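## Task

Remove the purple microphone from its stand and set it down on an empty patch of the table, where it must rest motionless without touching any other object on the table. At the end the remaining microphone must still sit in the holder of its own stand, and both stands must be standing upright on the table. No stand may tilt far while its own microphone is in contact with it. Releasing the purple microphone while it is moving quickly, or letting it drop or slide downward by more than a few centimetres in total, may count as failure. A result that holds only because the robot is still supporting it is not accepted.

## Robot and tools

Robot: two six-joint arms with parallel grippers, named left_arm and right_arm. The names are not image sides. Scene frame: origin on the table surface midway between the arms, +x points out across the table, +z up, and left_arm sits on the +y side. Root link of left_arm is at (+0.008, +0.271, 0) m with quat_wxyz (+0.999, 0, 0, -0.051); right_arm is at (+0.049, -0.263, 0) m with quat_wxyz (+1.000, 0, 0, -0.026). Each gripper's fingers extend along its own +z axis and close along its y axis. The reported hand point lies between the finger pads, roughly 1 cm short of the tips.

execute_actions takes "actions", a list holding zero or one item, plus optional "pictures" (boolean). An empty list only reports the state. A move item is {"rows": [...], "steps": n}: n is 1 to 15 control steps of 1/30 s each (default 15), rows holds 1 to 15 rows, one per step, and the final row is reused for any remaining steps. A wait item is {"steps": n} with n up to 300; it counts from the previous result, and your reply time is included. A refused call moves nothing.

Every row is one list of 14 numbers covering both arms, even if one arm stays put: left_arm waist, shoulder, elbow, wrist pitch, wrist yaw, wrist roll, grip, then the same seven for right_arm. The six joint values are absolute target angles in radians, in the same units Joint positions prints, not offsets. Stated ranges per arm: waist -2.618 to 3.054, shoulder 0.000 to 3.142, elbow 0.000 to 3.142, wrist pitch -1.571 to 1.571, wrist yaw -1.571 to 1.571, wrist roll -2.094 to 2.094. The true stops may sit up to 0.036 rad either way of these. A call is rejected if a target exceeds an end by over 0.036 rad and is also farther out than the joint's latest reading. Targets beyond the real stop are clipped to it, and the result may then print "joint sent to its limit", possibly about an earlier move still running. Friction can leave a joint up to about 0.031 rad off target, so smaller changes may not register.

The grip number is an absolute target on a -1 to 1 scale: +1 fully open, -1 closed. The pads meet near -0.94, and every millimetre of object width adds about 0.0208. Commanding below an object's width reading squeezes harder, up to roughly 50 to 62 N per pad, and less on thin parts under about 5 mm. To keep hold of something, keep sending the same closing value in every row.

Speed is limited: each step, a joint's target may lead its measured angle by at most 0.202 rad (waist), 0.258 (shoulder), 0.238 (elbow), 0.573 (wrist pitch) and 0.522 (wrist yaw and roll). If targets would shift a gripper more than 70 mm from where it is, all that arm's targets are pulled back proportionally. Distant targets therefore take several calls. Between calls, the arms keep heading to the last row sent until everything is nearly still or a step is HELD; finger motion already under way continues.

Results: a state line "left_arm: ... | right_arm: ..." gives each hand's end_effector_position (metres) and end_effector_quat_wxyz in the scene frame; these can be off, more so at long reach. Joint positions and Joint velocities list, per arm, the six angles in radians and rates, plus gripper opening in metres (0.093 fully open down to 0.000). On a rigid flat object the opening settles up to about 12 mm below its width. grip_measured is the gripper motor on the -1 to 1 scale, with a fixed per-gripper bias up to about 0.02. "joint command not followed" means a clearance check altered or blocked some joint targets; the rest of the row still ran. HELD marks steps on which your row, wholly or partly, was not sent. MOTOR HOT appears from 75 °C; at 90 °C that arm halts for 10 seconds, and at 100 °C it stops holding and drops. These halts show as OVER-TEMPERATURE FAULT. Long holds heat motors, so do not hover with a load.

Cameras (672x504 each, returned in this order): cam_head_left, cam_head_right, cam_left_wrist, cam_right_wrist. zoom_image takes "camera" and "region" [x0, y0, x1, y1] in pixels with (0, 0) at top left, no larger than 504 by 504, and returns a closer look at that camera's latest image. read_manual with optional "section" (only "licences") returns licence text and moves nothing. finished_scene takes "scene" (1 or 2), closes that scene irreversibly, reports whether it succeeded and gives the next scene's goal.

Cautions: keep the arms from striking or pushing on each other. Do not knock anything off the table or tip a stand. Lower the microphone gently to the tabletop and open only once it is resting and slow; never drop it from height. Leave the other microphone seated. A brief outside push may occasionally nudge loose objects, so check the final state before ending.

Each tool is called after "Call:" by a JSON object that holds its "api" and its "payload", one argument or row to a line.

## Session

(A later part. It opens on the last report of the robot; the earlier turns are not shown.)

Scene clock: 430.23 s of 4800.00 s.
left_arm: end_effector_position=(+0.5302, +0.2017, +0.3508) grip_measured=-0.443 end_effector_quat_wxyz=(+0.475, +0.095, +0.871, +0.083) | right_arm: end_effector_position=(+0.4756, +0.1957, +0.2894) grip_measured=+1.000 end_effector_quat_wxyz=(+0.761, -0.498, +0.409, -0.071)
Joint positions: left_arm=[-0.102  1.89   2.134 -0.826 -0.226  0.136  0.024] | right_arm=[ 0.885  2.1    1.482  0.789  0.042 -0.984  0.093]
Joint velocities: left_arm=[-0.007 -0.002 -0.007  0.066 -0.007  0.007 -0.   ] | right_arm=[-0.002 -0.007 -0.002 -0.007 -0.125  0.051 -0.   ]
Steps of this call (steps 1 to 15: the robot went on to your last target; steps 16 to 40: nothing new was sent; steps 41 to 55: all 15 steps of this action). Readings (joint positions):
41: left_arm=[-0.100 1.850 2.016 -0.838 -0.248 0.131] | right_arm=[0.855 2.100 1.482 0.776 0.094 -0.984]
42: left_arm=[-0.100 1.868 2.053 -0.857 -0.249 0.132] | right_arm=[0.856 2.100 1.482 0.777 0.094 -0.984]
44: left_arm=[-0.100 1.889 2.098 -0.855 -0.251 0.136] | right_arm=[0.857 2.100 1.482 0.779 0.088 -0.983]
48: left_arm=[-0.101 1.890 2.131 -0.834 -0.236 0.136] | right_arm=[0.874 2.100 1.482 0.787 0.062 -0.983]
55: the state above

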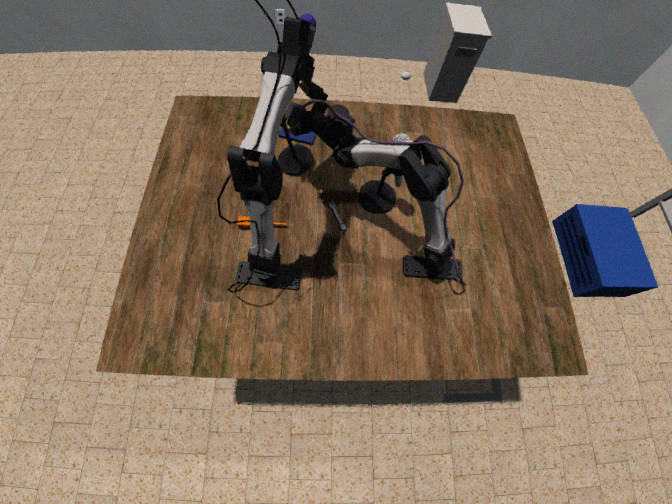

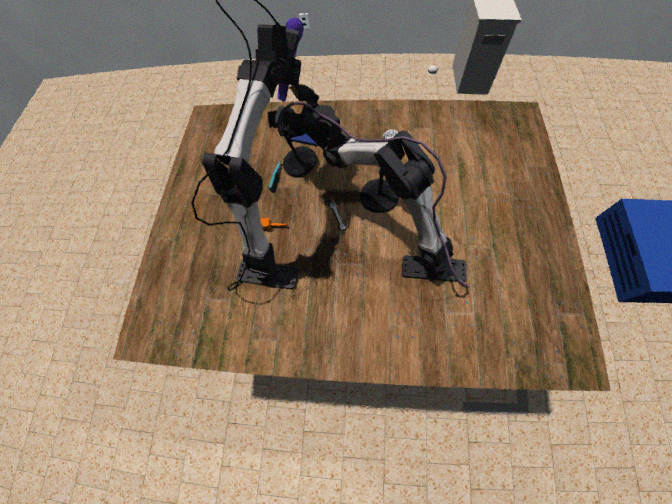

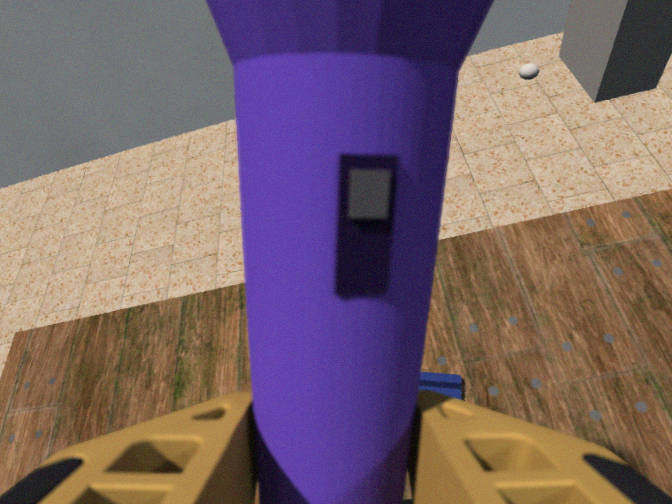

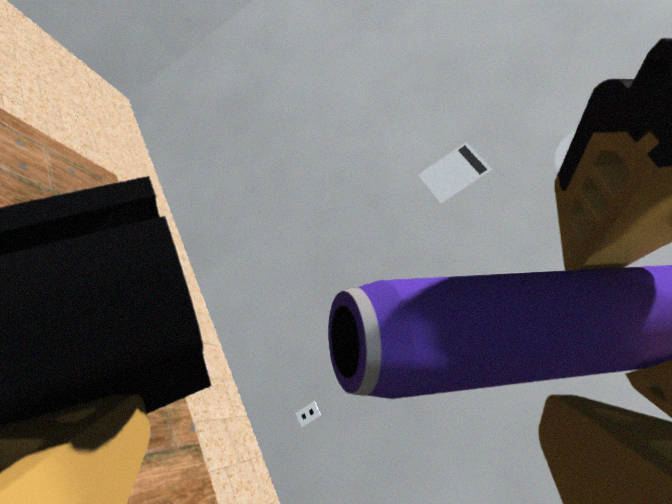

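Call:
{"api": "execute_actions", "payload": {
  "actions": [
    {"rows":[[-0.11,1.85,2.2,-0.78,-0.22,0.13,-0.9,0.885,2.08,1.49,0.5,0.04,-0.98,1.0],[-0.11,1.85,2.2,-0.78,-0.22,0.13,-0.9,0.885,2.06,1.49,0.45,0.04,-0.98,1.0],[-0.11,1.85,2.2,-0.78,-0.22,0.13,-0.9,0.885,2.06,1.49,0.45,0.04,-0.98,1.0],[-0.11,1.85,2.2,-0.78,-0.22,0.13,-0.9,0.885,2.06,1.49,0.45,0.04,-0.98,1.0],[-0.11,1.85,2.2,-0.78,-0.22,0.13,-0.9,0.885,2.06,1.49,0.45,0.04,-0.98,1.0],[-0.11,1.85,2.2,-0.78,-0.22,0.13,-0.9,0.885,2.06,1.49,0.45,0.04,-0.98,1.0],[-0.11,1.85,2.2,-0.78,-0.22,0.13,-0.9,0.86,1.95,1.40,0.45,0.04,-0.98,1.0]],"steps":15}
  ]
}}

Scene clock: 433.30 s of 4800.00 s.
left_arm: end_effector_position=(+0.5243, +0.2024, +0.3789) grip_measured=-0.443 end_effector_quat_wxyz=(+0.502, +0.090, +0.857, +0.079) | right_arm: end_effector_position=(+0.4700, +0.1664, +0.2780) grip_measured=+1.000 end_effector_quat_wxyz=(+0.689, -0.552, +0.463, -0.078)
Joint positions: left_arm=[-0.102  1.866  2.172 -0.826 -0.223  0.136  0.024] | right_arm=[ 0.861  1.949  1.421  0.49   0.049 -0.983  0.093]
Joint velocities: left_arm=[ 0.002 -0.007  0.007  0.051  0.007 -0.066 -0.   ] | right_arm=[ 0.027  0.007 -0.022 -0.11  -0.037 -0.022  0.001]
Steps of this call (steps 1 to 15: the robot went on to your last target; steps 16 to 77: nothing new was sent; steps 78 to 92: all 15 steps of this action). Readings (joint positions):
78: left_arm=[-0.102 1.890 2.139 -0.828 -0.224 0.136] | right_arm=[0.885 2.096 1.482 0.758 0.040 -0.984]
79: left_arm=[-0.102 1.890 2.144 -0.829 -0.223 0.136] | right_arm=[0.885 2.087 1.482 0.705 0.042 -0.984]
81: left_arm=[-0.102 1.886 2.157 -0.829 -0.223 0.136] | right_arm=[0.883 2.071 1.482 0.623 0.046 -0.984]
85: left_arm=[-0.102 1.871 2.169 -0.828 -0.223 0.136] | right_arm=[0.877 2.018 1.444 0.536 0.048 -0.984]
92: the state above

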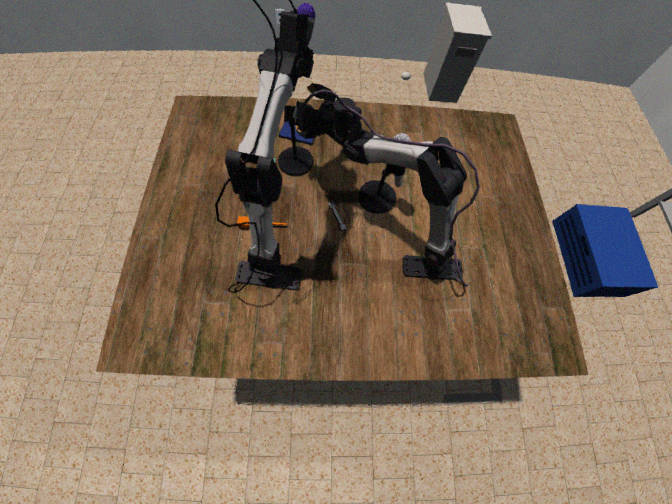

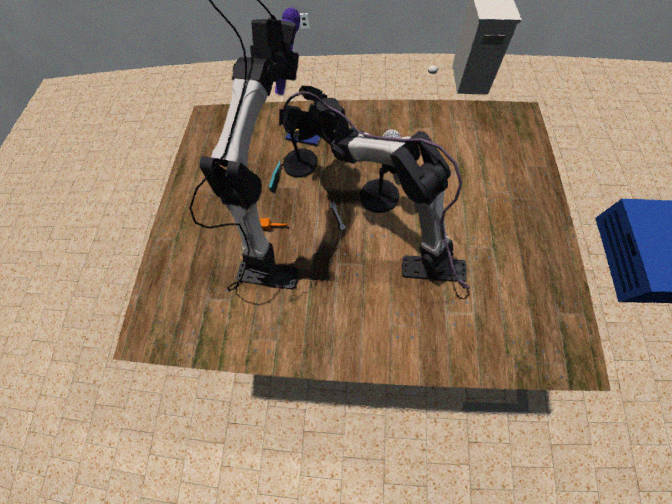

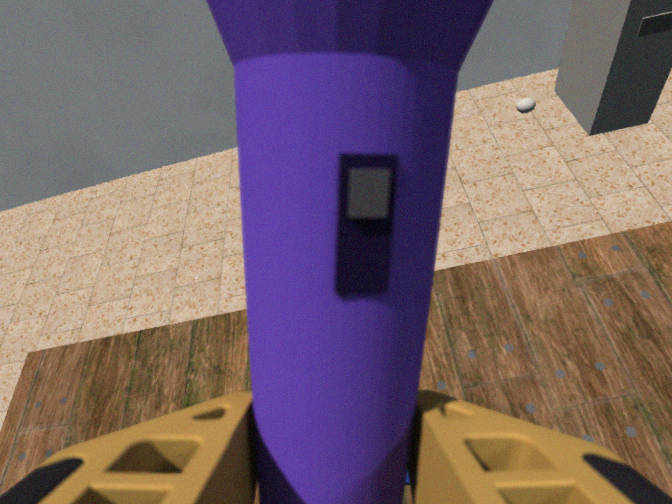

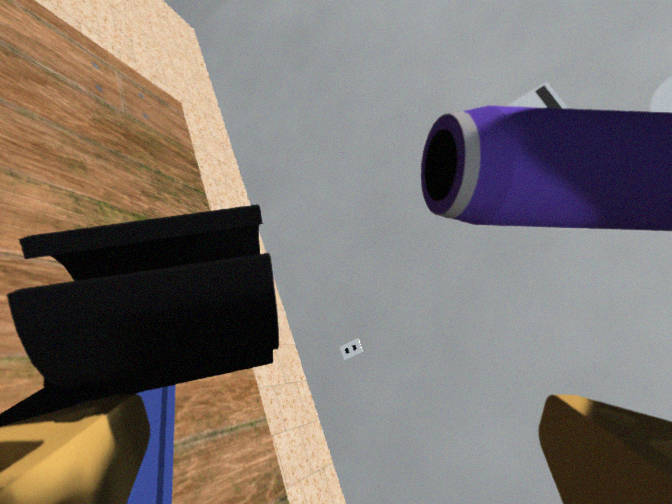

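Call:
{"api": "execute_actions", "payload": {
  "actions": [
    {"rows":[[-0.11,1.75,2.2,-0.78,-0.22,0.13,-0.9,0.8,1.6,1.35,0.45,0.04,-0.98,1.0]],"steps":15}
  ],
  "pictures": false
}}

Call:
{"api": "execute_actions", "payload": {
  "actions": [
    {"rows":[[-0.2,1.5,2.0,-0.78,-0.1,0.05,-0.9,0.5,1.1,1.2,0.2,0.0,-0.5,1.0]],"steps":15}
  ],
  "pictures": false
}}

Call:
{"api": "execute_actions", "payload": {
  "actions": [
    {"rows":[[-0.3,1.3,1.8,-0.78,0,0,-0.9,-0.3,0.5,0.7,-0.3,0.0,0,1.0]],"steps":15}
  ]
}}

Scene clock: 435.77 s of 4800.00 s.
left_arm: end_effector_position=(+0.4906, +0.2091, +0.4412) grip_measured=-0.443 end_effector_quat_wxyz=(+0.558, +0.078, +0.823, +0.073) | right_arm: end_effector_position=(+0.4231, +0.0757, +0.4550) grip_measured=+1.000 end_effector_quat_wxyz=(+0.793, -0.445, +0.402, -0.106)
Joint positions: left_arm=[-0.102  1.749  2.182 -0.818 -0.221  0.136  0.024] | right_arm=[ 0.803  1.572  1.368  0.489  0.045 -0.982  0.093]
Joint velocities: left_arm=[ 0.002  0.002 -0.002 -0.022  0.007  0.007 -0.   ] | right_arm=[-0.022  0.168  0.022 -0.11   0.022  0.022  0.   ]
Steps of this call (steps 1 to 30: the robot went on to your last target; steps 31 to 59: nothing new was sent; steps 60 to 74: all 15 steps of this action). Readings (joint positions):
60: left_arm=[-0.102 1.859 2.172 -0.827 -0.222 0.136] | right_arm=[0.858 1.932 1.412 0.457 0.047 -0.983]
61: left_arm=[-0.102 1.851 2.172 -0.834 -0.222 0.136] | right_arm=[0.853 1.901 1.390 0.438 0.046 -0.983]
63: left_arm=[-0.102 1.823 2.172 -0.837 -0.221 0.136] | right_arm=[0.838 1.826 1.369 0.417 0.045 -0.983]
67: left_arm=[-0.102 1.761 2.172 -0.828 -0.221 0.136] | right_arm=[0.810 1.657 1.368 0.425 0.045 -0.983]
74: the state above

Scene clock: 436.27 s of 4800.00 s.
left_arm: end_effector_position=(+0.4082, +0.1630, +0.4764) grip_measured=-0.443 end_effector_quat_wxyz=(+0.591, +0.116, +0.798, -0.029) | right_arm: end_effector_position=(+0.3635, -0.1136, +0.5371) grip_measured=+1.000 end_effector_quat_wxyz=(+0.835, -0.254, +0.486, -0.039)
Joint positions: left_arm=[-0.206  1.492  2.004 -0.817 -0.109  0.061  0.024] | right_arm=[ 0.502  1.067  1.217  0.261  0.013 -0.533  0.093]
Joint velocities: left_arm=[ 0.017  0.046  0.002  0.037 -0.051  0.066  0.   ] | right_arm=[-0.012  0.193 -0.002 -0.271  0.022  0.256 -0.001]
Steps of this call (steps 1 to 15: all 15 steps of this action). Readings (joint positions):
1: left_arm=[-0.108 1.726 2.148 -0.802 -0.215 0.125] | right_arm=[0.788 1.553 1.349 0.464 0.031 -0.931]
2: left_arm=[-0.121 1.688 2.094 -0.802 -0.204 0.113] | right_arm=[0.756 1.511 1.305 0.415 0.020 -0.873]
4: left_arm=[-0.164 1.610 2.021 -0.832 -0.172 0.095] | right_arm=[0.660 1.418 1.246 0.332 0.015 -0.784]
8: left_arm=[-0.206 1.515 2.004 -0.835 -0.116 0.075] | right_arm=[0.520 1.214 1.217 0.246 0.019 -0.649]
15: the state above

Scene clock: 436.77 s of 4800.00 s.
left_arm: end_effector_position=(+0.3469, +0.1283, +0.4593) grip_measured=-0.443 end_effector_quat_wxyz=(+0.570, +0.163, +0.797, -0.110) | right_arm: end_effector_position=(+0.2931, -0.3450, +0.3418) grip_measured=+1.000 end_effector_quat_wxyz=(+0.680, +0.099, +0.715, -0.130)
Joint positions: left_arm=[-0.301  1.308  1.805 -0.829 -0.009  0.008  0.024] | right_arm=[-0.267  0.504  0.719 -0.256  0.007 -0.051  0.093]
Joint velocities: left_arm=[ 0.017 -0.017 -0.007 -0.066 -0.007 -0.037  0.001] | right_arm=[-0.808  0.002 -0.037 -0.3    0.095  0.286  0.   ]
Steps of this call (steps 1 to 15: all 15 steps of this action). Readings (joint positions):
1: left_arm=[-0.216 1.468 1.960 -0.790 -0.105 0.050] | right_arm=[0.485 1.054 1.200 0.232 0.003 -0.490]
2: left_arm=[-0.237 1.428 1.894 -0.784 -0.094 0.040] | right_arm=[0.450 1.018 1.160 0.178 0.001 -0.440]
4: left_arm=[-0.283 1.362 1.818 -0.824 -0.055 0.029] | right_arm=[0.369 0.928 1.070 0.077 0.001 -0.352]
8: left_arm=[-0.301 1.315 1.805 -0.836 -0.017 0.017] | right_arm=[0.186 0.711 0.875 -0.070 0.001 -0.212]
15: the state above

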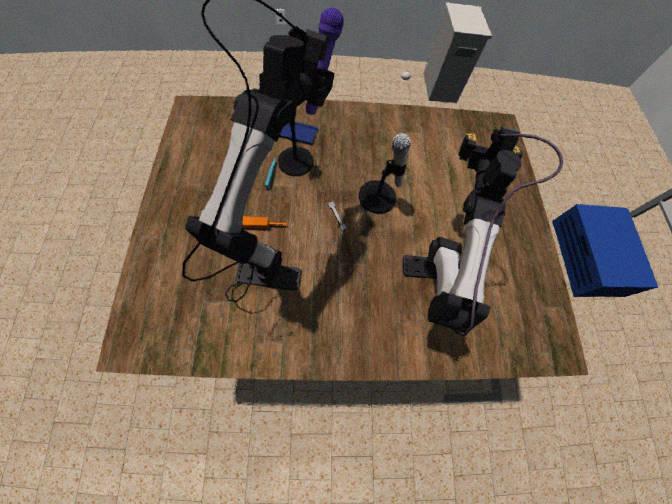

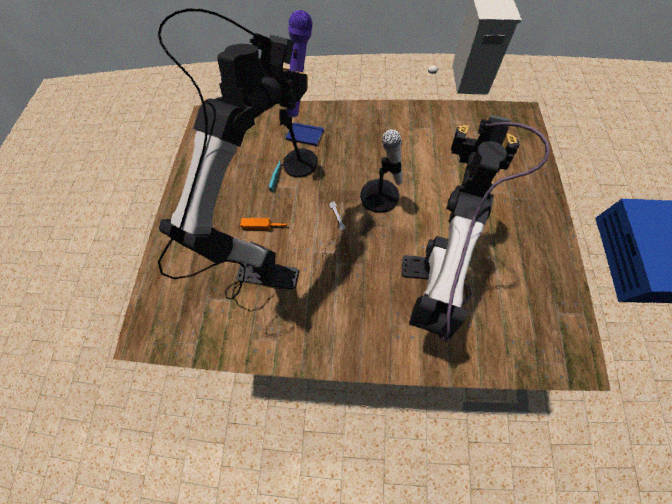

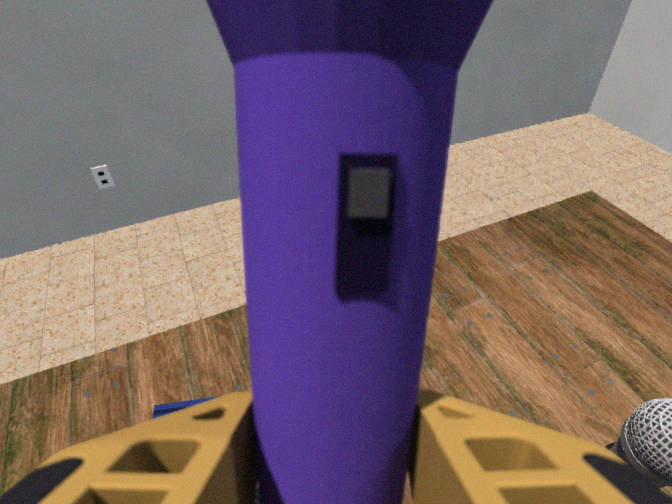

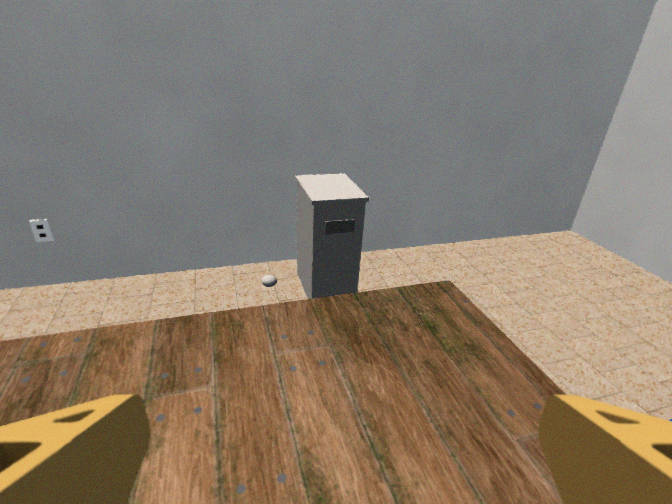

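Call:
{"api": "execute_actions", "payload": {
  "actions": [
    {"rows":[[0.2,0.9,1.3,-1.2,0,0,-0.9,-0.3,0.5,0.7,-0.3,0,0,1.0]],"steps":15}
  ],
  "pictures": false
}}

Call:
{"api": "execute_actions", "payload": {
  "actions": [
    {"rows":[[0.2,0.9,1.25,-1.3,0,0,-0.9,-0.3,0.5,0.7,-0.3,0,0,1.0]],"steps":15}
  ]
}}

Scene clock: 441.30 s of 4800.00 s.
left_arm: end_effector_position=(+0.2316, +0.2936, +0.2922) grip_measured=-0.443 end_effector_quat_wxyz=(+0.361, -0.045, +0.931, +0.023) | right_arm: end_effector_position=(+0.2905, -0.3514, +0.3339) grip_measured=+1.000 end_effector_quat_wxyz=(+0.670, +0.127, +0.721, -0.122)
Joint positions: left_arm=[ 0.194  0.91   1.304 -1.225 -0.013  0.001  0.024] | right_arm=[-0.293  0.504  0.718 -0.286  0.008 -0.005  0.093]
Joint velocities: left_arm=[-0.002 -0.012 -0.022 -0.125  0.051 -0.022 -0.001] | right_arm=[ 0.022 -0.017 -0.022  0.007  0.066 -0.051  0.   ]
Steps of this call (steps 1 to 30: the robot went on to your last target; steps 31 to 120: nothing new was sent; then 0.03 s passed at rest; steps 121 to 135: all 15 steps of this action). Readings (joint positions):
121: left_arm=[-0.284 1.292 1.784 -0.832 0.006 0.007] | right_arm=[-0.293 0.504 0.718 -0.286 0.008 -0.005]
122: left_arm=[-0.253 1.260 1.742 -0.858 0.013 0.008] | right_arm=[-0.293 0.504 0.718 -0.286 0.008 -0.005]
124: left_arm=[-0.169 1.177 1.644 -0.937 0.011 0.007] | right_arm=[-0.293 0.504 0.718 -0.286 0.008 -0.005]
128: left_arm=[0.037 0.989 1.427 -1.067 0.007 0.006] | right_arm=[-0.293 0.504 0.718 -0.286 0.008 -0.005]
135: the state above

Scene clock: 441.80 s of 4800.00 s.
left_arm: end_effector_position=(+0.2122, +0.2909, +0.2625) grip_measured=-0.443 end_effector_quat_wxyz=(+0.296, -0.045, +0.954, +0.018) | right_arm: end_effector_position=(+0.2905, -0.3514, +0.3338) grip_measured=+1.000 end_effector_quat_wxyz=(+0.670, +0.127, +0.721, -0.122)
Joint positions: left_arm=[ 0.194  0.91   1.259 -1.318 -0.008  0.001  0.024] | right_arm=[-0.293  0.504  0.718 -0.287  0.008 -0.005  0.093]
Joint velocities: left_arm=[ 0.002  0.007 -0.002  0.051 -0.007 -0.022 -0.   ] | right_arm=[ 0.002 -0.002 -0.002 -0.051 -0.007 -0.066  0.   ]
Steps of this call (steps 1 to 15: all 15 steps of this action). Readings (joint positions):
1: left_arm=[0.194 0.910 1.300 -1.231 -0.012 0.001] | right_arm=[-0.293 0.504 0.718 -0.287 0.008 -0.005]
2: left_arm=[0.194 0.910 1.293 -1.241 -0.011 0.001] | right_arm=[-0.293 0.504 0.718 -0.287 0.008 -0.005]
4: left_arm=[0.194 0.910 1.274 -1.270 -0.010 0.001] | right_arm=[-0.293 0.504 0.718 -0.287 0.008 -0.005]
8: left_arm=[0.194 0.910 1.259 -1.310 -0.008 0.001] | right_arm=[-0.293 0.504 0.718 -0.287 0.008 -0.005]
15: the state above

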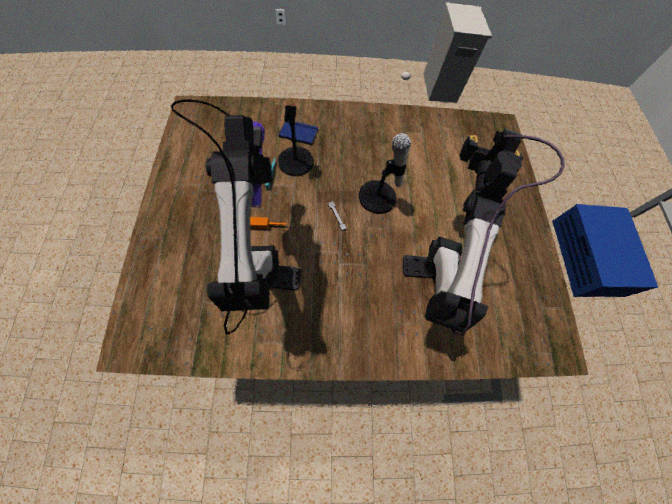

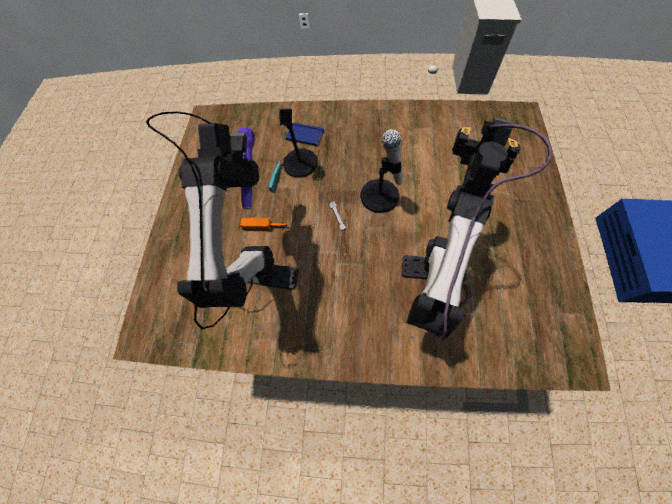

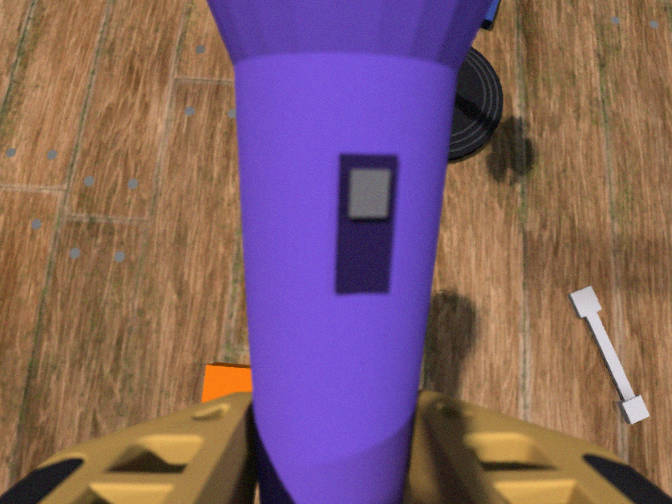

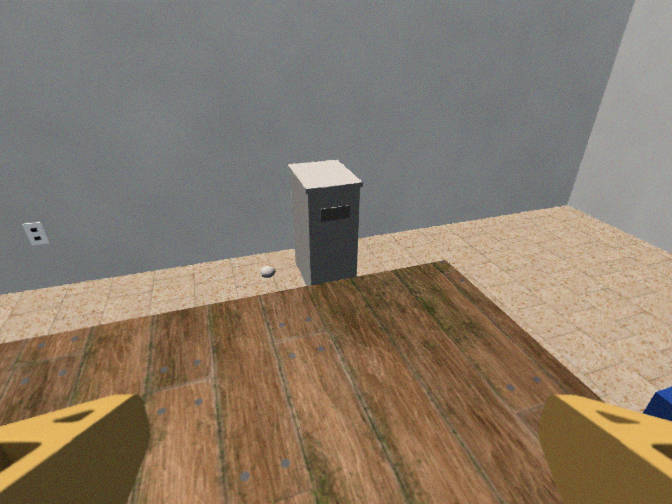

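Call:
{"api": "execute_actions", "payload": {
  "actions": [
    {"rows":[[0.8,1.0,1.25,-1.3,0,0,-0.9,-0.3,0.5,0.7,-0.3,0,0,1.0],[0.8,1.0,1.25,-1.3,0,0,-0.9,-0.3,0.5,0.7,-0.3,0,0,1.0],[0.8,1.0,1.25,-1.3,0,0,-0.9,-0.3,0.5,0.7,-0.3,0,0,1.0],[0.8,1.0,1.25,-1.3,0,0,-0.9,-0.3,0.5,0.7,-0.3,0,0,1.0],[0.8,1.0,1.25,-1.3,0,0,-0.9,-0.3,0.5,0.7,-0.3,0,0,1.0],[0.8,1.0,1.25,-1.3,0,0,-0.9,-0.3,0.5,0.7,-0.3,0,0,1.0],[0.8,1.0,1.25,-1.3,0,0,-0.9,-0.3,0.5,0.7,-0.3,0,0,1.0],[0.8,1.0,1.25,-1.3,0,0,-0.9,-0.3,0.5,0.7,-0.3,0,0,1.0],[0.8,1.62,1.24,-1.15,0,0,-0.9,-0.3,0.5,0.7,-0.3,0,0,1.0]],"steps":15}
  ],
  "pictures": false
}}

Call:
{"api": "execute_actions", "payload": {
  "actions": [
    {"rows":[[0.8,1.717,1.186,-1.06,0,0,-0.9,-0.3,0.5,0.7,-0.3,0,0,1.0]],"steps":15}
  ]
}}

Scene clock: 448.57 s of 4800.00 s.
left_arm: end_effector_position=(+0.2249, +0.4516, +0.1546) grip_measured=-0.442 end_effector_quat_wxyz=(+0.089, -0.337, +0.937, +0.038) | right_arm: end_effector_position=(+0.2905, -0.3514, +0.3338) grip_measured=+1.000 end_effector_quat_wxyz=(+0.670, +0.127, +0.721, -0.122)
Joint positions: left_arm=[ 0.79   1.434  1.263 -1.207 -0.012 -0.001  0.024] | right_arm=[-0.293  0.504  0.718 -0.287  0.008 -0.005  0.093]
Joint velocities: left_arm=[-0.007  2.327  0.007  0.491  0.095  0.022  0.   ] | right_arm=[ 0.007 -0.012 -0.022  0.007  0.037 -0.066  0.   ]
Steps of this call (steps 1 to 15: the robot went on to your last target; steps 16 to 100: nothing new was sent; then 2.93 s passed at rest; steps 101 to 115: all 15 steps of this action). Readings (joint positions):
101: left_arm=[0.232 0.918 1.259 -1.321 0.014 0.006] | right_arm=[-0.293 0.504 0.718 -0.287 0.008 -0.005]
102: left_arm=[0.303 0.932 1.259 -1.320 0.021 0.006] | right_arm=[-0.293 0.504 0.718 -0.287 0.008 -0.005]
104: left_arm=[0.454 0.975 1.259 -1.320 0.016 0.005] | right_arm=[-0.293 0.504 0.718 -0.287 0.008 -0.005]
108: left_arm=[0.738 1.014 1.259 -1.319 0.000 0.001] | right_arm=[-0.293 0.504 0.718 -0.287 0.008 -0.005]
115: the state above

Scene clock: 449.07 s of 4800.00 s.
left_arm: end_effector_position=(+0.2290, +0.4540, +0.0540) grip_measured=-0.442 end_effector_quat_wxyz=(-0.030, -0.338, +0.941, -0.007) | right_arm: end_effector_position=(+0.2905, -0.3514, +0.3338) grip_measured=+1.000 end_effector_quat_wxyz=(+0.670, +0.127, +0.721, -0.122)
Joint positions: left_arm=[ 0.79   1.731  1.176 -1.077 -0.007 -0.001  0.024] | right_arm=[-0.293  0.504  0.718 -0.287  0.008 -0.005  0.093]
Joint velocities: left_arm=[-0.002 -0.002 -0.002 -0.022  0.037 -0.037  0.   ] | right_arm=[ 0.002 -0.032 -0.012  0.022 -0.007 -0.066  0.   ]
Steps of this call (steps 1 to 15: all 15 steps of this action). Readings (joint positions):
1: left_arm=[0.790 1.513 1.258 -1.183 -0.011 -0.001] | right_arm=[-0.293 0.504 0.718 -0.287 0.008 -0.005]
2: left_arm=[0.790 1.587 1.246 -1.154 -0.011 -0.001] | right_arm=[-0.293 0.504 0.718 -0.287 0.008 -0.005]
4: left_arm=[0.790 1.707 1.215 -1.104 -0.010 -0.001] | right_arm=[-0.293 0.504 0.718 -0.287 0.008 -0.005]
8: left_arm=[0.790 1.763 1.176 -1.089 -0.008 -0.001] | right_arm=[-0.293 0.504 0.718 -0.287 0.008 -0.005]
15: the state above

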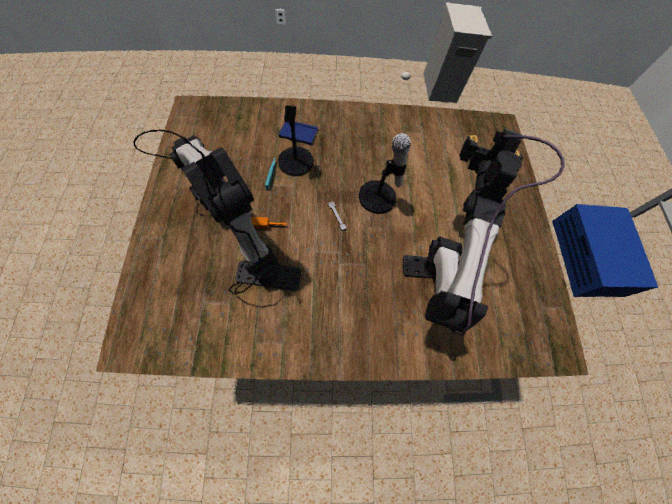

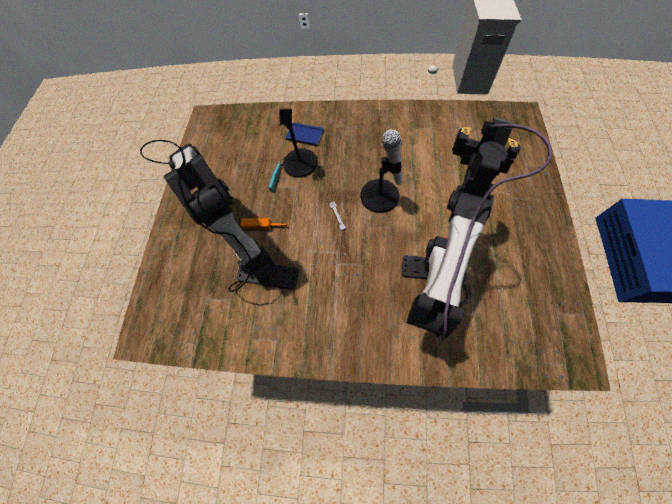

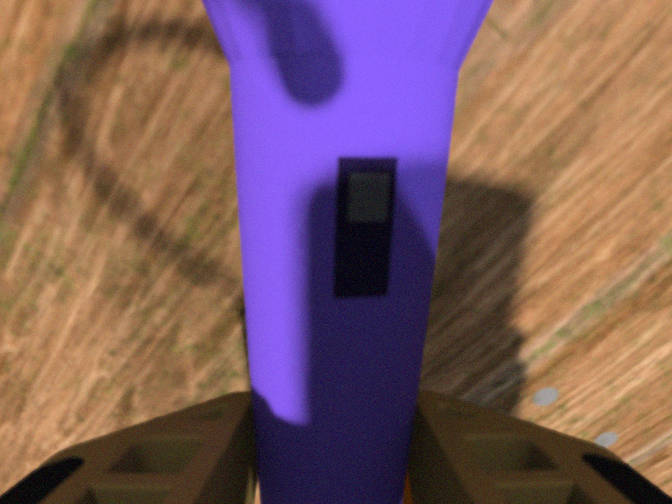

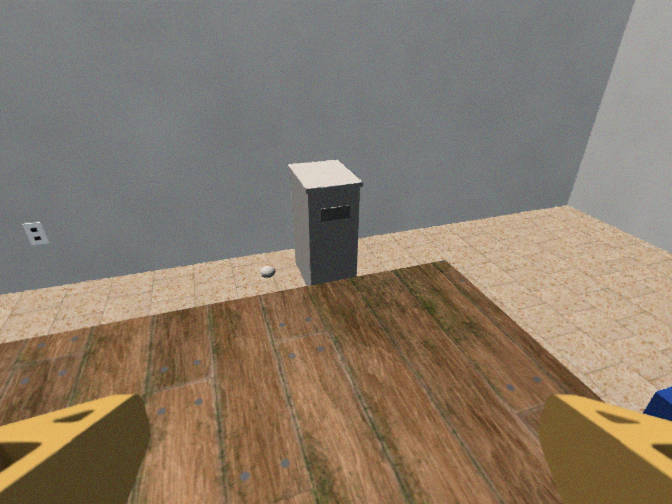

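Call:
{"api": "execute_actions", "payload": {
  "actions": [
    {"rows":[[0.87,1.76,1.17,-1.03,0,0,-0.9,-0.3,0.5,0.7,-0.3,0,0,1.0],[0.87,1.76,1.17,-1.03,0,0,-0.9,-0.3,0.5,0.7,-0.3,0,0,1.0],[0.87,1.76,1.17,-1.03,0,0,-0.9,-0.3,0.5,0.7,-0.3,0,0,1.0],[0.87,1.76,1.17,-1.03,0,0,-0.9,-0.3,0.5,0.7,-0.3,0,0,1.0],[0.87,1.76,1.17,-1.03,0,0,-0.9,-0.3,0.5,0.7,-0.3,0,0,1.0],[0.87,1.79,1.15,-0.98,0,0,-0.9,-0.3,0.5,0.7,-0.3,0,0,1.0]],"steps":15}
  ]
}}

Scene clock: 451.80 s of 4800.00 s.
left_arm: end_effector_position=(+0.2246, +0.4810, +0.0388) grip_measured=-0.442 end_effector_quat_wxyz=(-0.018, -0.375, +0.927, -0.006) | right_arm: end_effector_position=(+0.2905, -0.3514, +0.3338) grip_measured=+1.000 end_effector_quat_wxyz=(+0.670, +0.127, +0.721, -0.122)
Joint positions: left_arm=[ 0.871  1.783  1.176 -1.002 -0.003  0.     0.024] | right_arm=[-0.293  0.504  0.718 -0.287  0.008 -0.005  0.093]
Joint velocities: left_arm=[ 0.022 -0.007 -0.007 -0.007 -0.022 -0.007 -0.001] | right_arm=[-0.002 -0.012  0.007 -0.037 -0.007 -0.066  0.   ]
Steps of this call (steps 1 to 15: the robot went on to your last target; steps 16 to 67: nothing new was sent; steps 68 to 82: all 15 steps of this action). Readings (joint positions):
68: left_arm=[0.798 1.732 1.176 -1.075 -0.002 -0.000] | right_arm=[-0.293 0.504 0.718 -0.287 0.008 -0.005]
69: left_arm=[0.815 1.735 1.176 -1.070 0.004 0.000] | right_arm=[-0.293 0.504 0.718 -0.287 0.008 -0.005]
71: left_arm=[0.851 1.745 1.176 -1.060 0.002 0.000] | right_arm=[-0.293 0.504 0.718 -0.287 0.008 -0.005]
75: left_arm=[0.871 1.769 1.176 -1.031 -0.003 0.000] | right_arm=[-0.293 0.504 0.718 -0.287 0.008 -0.005]
82: the state above

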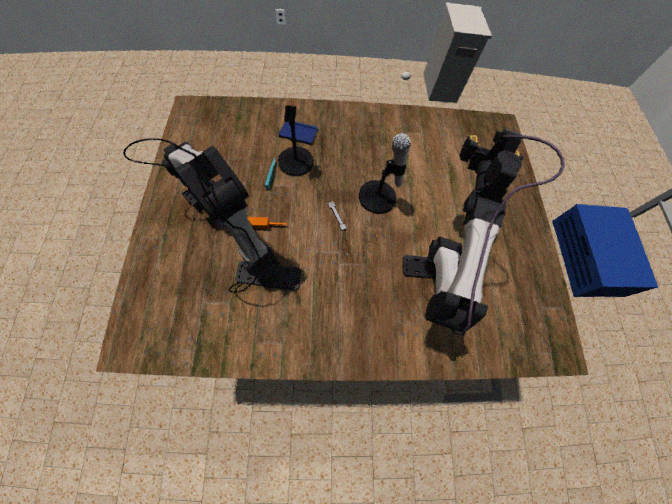

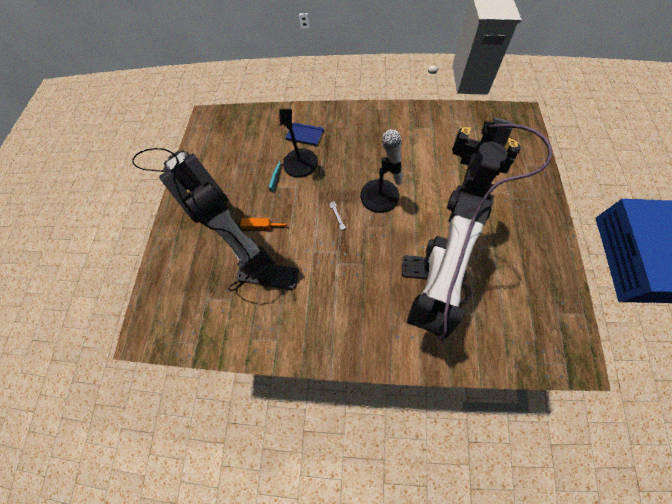

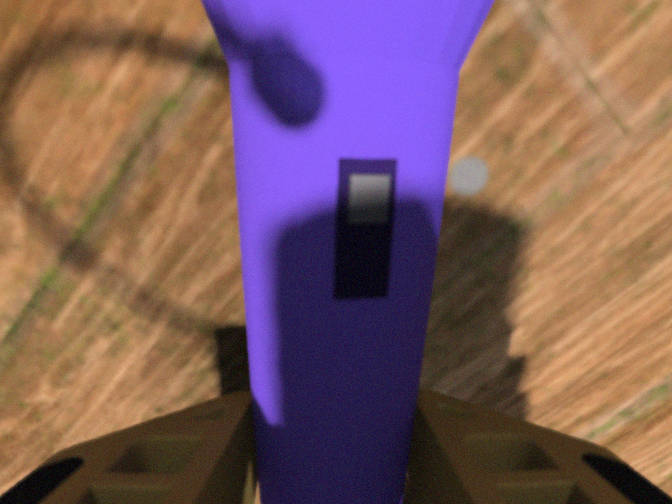

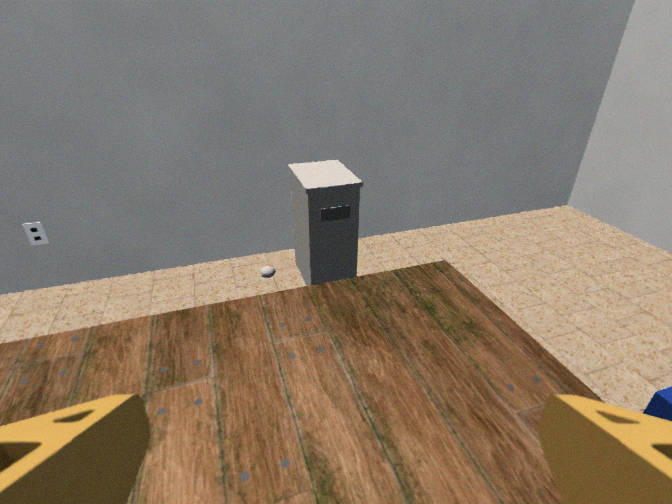

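Lower a bit more, release slowly, lift.

Call:
{"api": "execute_actions", "payload": {
  "actions": [
    {"rows":[[0.87,1.83,1.15,-0.96,0,0,-0.9,-0.3,0.5,0.7,-0.3,0,0,1.0],[0.87,1.83,1.15,-0.96,0,0,-0.9,-0.3,0.5,0.7,-0.3,0,0,1.0],[0.87,1.83,1.15,-0.96,0,0,-0.9,-0.3,0.5,0.7,-0.3,0,0,1.0],[0.87,1.83,1.15,-0.96,0,0,-0.9,-0.3,0.5,0.7,-0.3,0,0,1.0],[0.87,1.83,1.15,-0.96,0,0,-0.9,-0.3,0.5,0.7,-0.3,0,0,1.0],[0.87,1.83,1.15,-0.96,0,0,-0.9,-0.3,0.5,0.7,-0.3,0,0,1.0],[0.87,1.83,1.15,-0.96,0,0,-0.9,-0.3,0.5,0.7,-0.3,0,0,1.0],[0.87,1.83,1.15,-0.96,0,0,-0.6,-0.3,0.5,0.7,-0.3,0,0,1.0],[0.87,1.83,1.15,-0.96,0,0,-0.45,-0.3,0.5,0.7,-0.3,0,0,1.0],[0.87,1.83,1.15,-0.96,0,0,-0.35,-0.3,0.5,0.7,-0.3,0,0,1.0],[0.87,1.83,1.15,-0.96,0,0,-0.25,-0.3,0.5,0.7,-0.3,0,0,1.0],[0.87,1.83,1.15,-0.96,0,0,-0.1,-0.3,0.5,0.7,-0.3,0,0,1.0],[0.87,1.83,1.15,-0.96,0,0,0.3,-0.3,0.5,0.7,-0.3,0,0,1.0]],"steps":15}
  ]
}}

Call:
{"api": "execute_actions", "payload": {
  "actions": [
    {"rows":[[0.87,1.4,1.25,-1.1,0,0,0.3,-0.3,0.5,0.7,-0.3,0,0,1.0]],"steps":15}
  ]
}}

Scene clock: 456.97 s of 4800.00 s.
left_arm: end_effector_position=(+0.2283, +0.4846, +0.0306) grip_measured=+0.284 end_effector_quat_wxyz=(-0.017, -0.375, +0.927, -0.005) | right_arm: end_effector_position=(+0.2905, -0.3514, +0.3338) grip_measured=+1.000 end_effector_quat_wxyz=(+0.670, +0.127, +0.721, -0.122)
Joint positions: left_arm=[ 0.871  1.811  1.176 -0.972 -0.003  0.     0.059] | right_arm=[-0.293  0.504  0.718 -0.287  0.008 -0.005  0.093]
Joint velocities: left_arm=[-0.007 -0.007  0.002 -0.081  0.022  0.007  0.031] | right_arm=[ 0.002 -0.002  0.012 -0.037 -0.051 -0.007  0.   ]
Steps of this call (steps 1 to 15: the robot went on to your last target; steps 16 to 100: nothing new was sent; then 1.33 s passed at rest; steps 101 to 115: all 15 steps of this action). Readings (joint positions):
101: left_arm=[0.871 1.787 1.176 -0.998 -0.003 0.000] | right_arm=[-0.293 0.504 0.718 -0.287 0.008 -0.005]
102: left_arm=[0.871 1.793 1.176 -0.993 -0.003 0.000] | right_arm=[-0.293 0.504 0.718 -0.287 0.008 -0.005]
104: left_arm=[0.871 1.805 1.176 -0.984 -0.003 0.000] | right_arm=[-0.293 0.504 0.718 -0.287 0.008 -0.005]
108: left_arm=[0.871 1.811 1.176 -0.974 -0.003 0.000] | right_arm=[-0.293 0.504 0.718 -0.287 0.008 -0.005]
115: the state above

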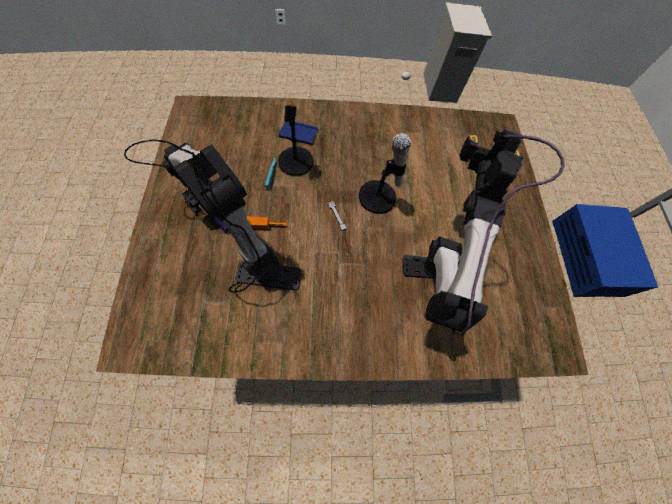

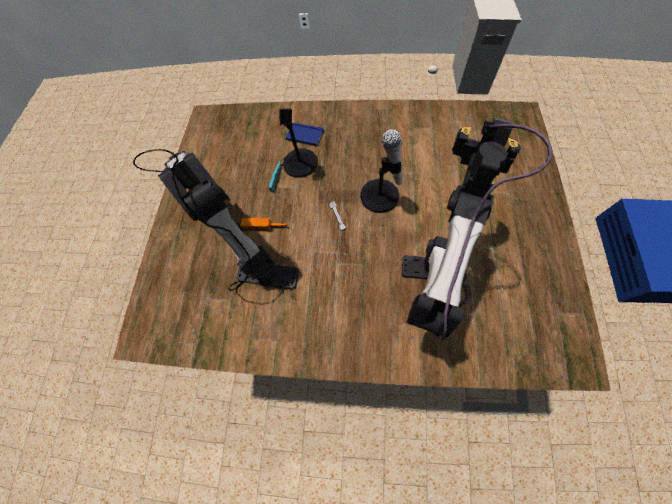

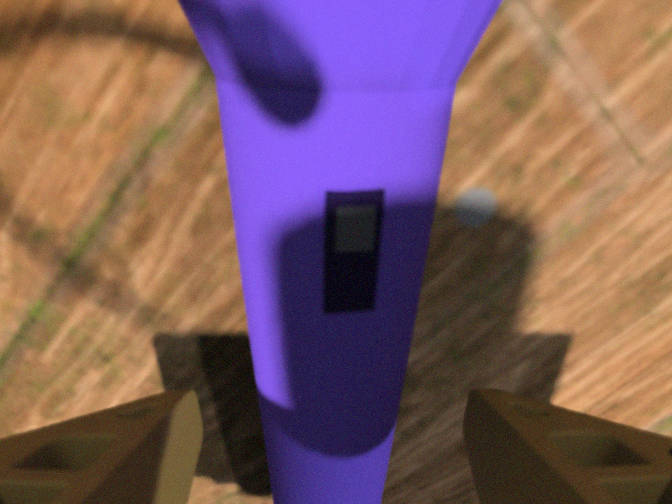

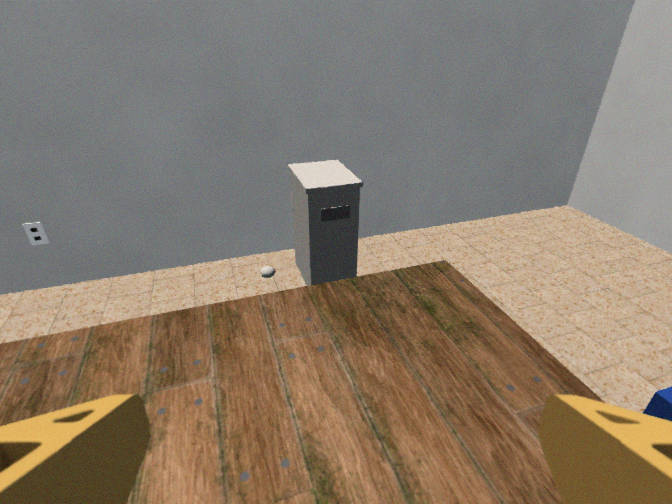

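Scene clock: 457.47 s of 4800.00 s.
left_arm: end_effector_position=(+0.2311, +0.4873, +0.1790) grip_measured=+0.299 end_effector_quat_wxyz=(+0.175, -0.369, +0.910, +0.073) | right_arm: end_effector_position=(+0.2905, -0.3514, +0.3338) grip_measured=+1.000 end_effector_quat_wxyz=(+0.670, +0.127, +0.721, -0.122)
Joint positions: left_arm=[ 0.871  1.381  1.265 -1.074 -0.003  0.     0.06 ] | right_arm=[-0.293  0.504  0.718 -0.287  0.008 -0.005  0.093]
Joint velocities: left_arm=[ 0.012  0.164  0.007 -0.095  0.007  0.037  0.   ] | right_arm=[-0.012 -0.002 -0.002 -0.066 -0.051 -0.007  0.   ]
Steps of this call (steps 1 to 15: all 15 steps of this action). Readings (joint positions):
1: left_arm=[0.871 1.794 1.176 -0.978 -0.003 0.000] | right_arm=[-0.293 0.504 0.718 -0.287 0.008 -0.005]
2: left_arm=[0.871 1.759 1.176 -0.998 -0.003 0.000] | right_arm=[-0.293 0.504 0.718 -0.287 0.008 -0.005]
4: left_arm=[0.871 1.647 1.186 -1.026 -0.003 0.000] | right_arm=[-0.293 0.504 0.718 -0.287 0.008 -0.005]
8: left_arm=[0.871 1.411 1.242 -1.051 -0.003 0.000] | right_arm=[-0.293 0.504 0.718 -0.287 0.008 -0.005]
15: the state above

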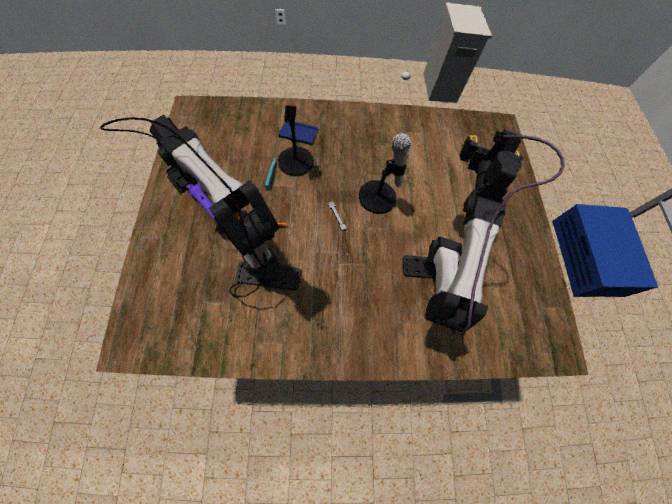

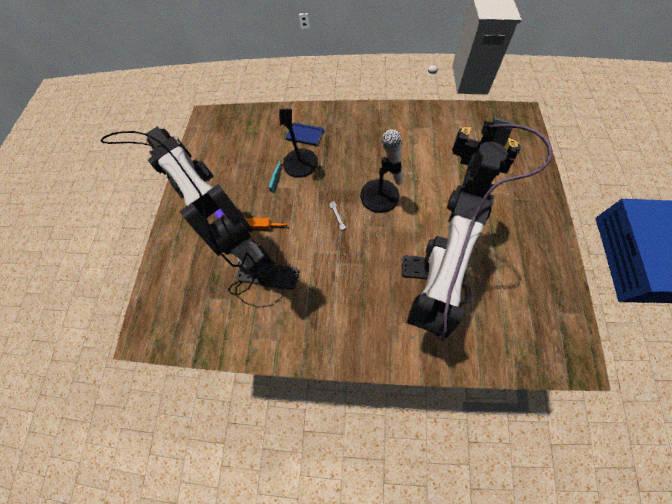

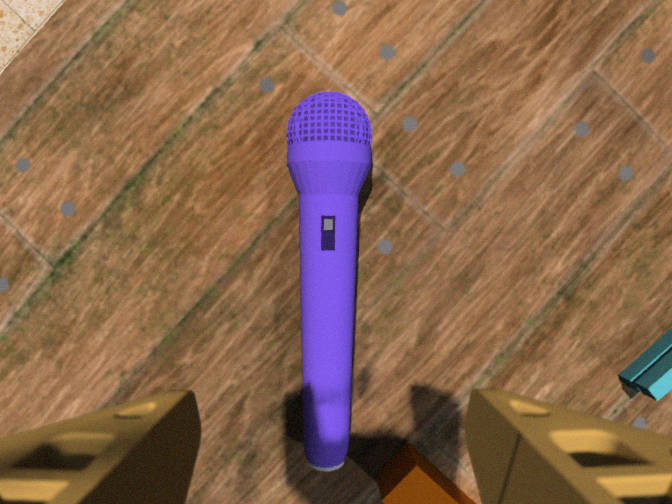

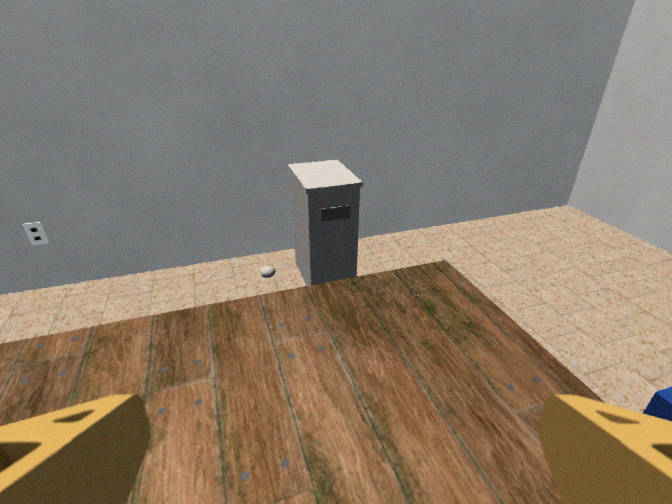

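Lying clear, with a small gap to the screwdriver.

Call:
{"api": "finished_scene", "payload": {
  "scene": 2
}}

The scene is finished: the task was done.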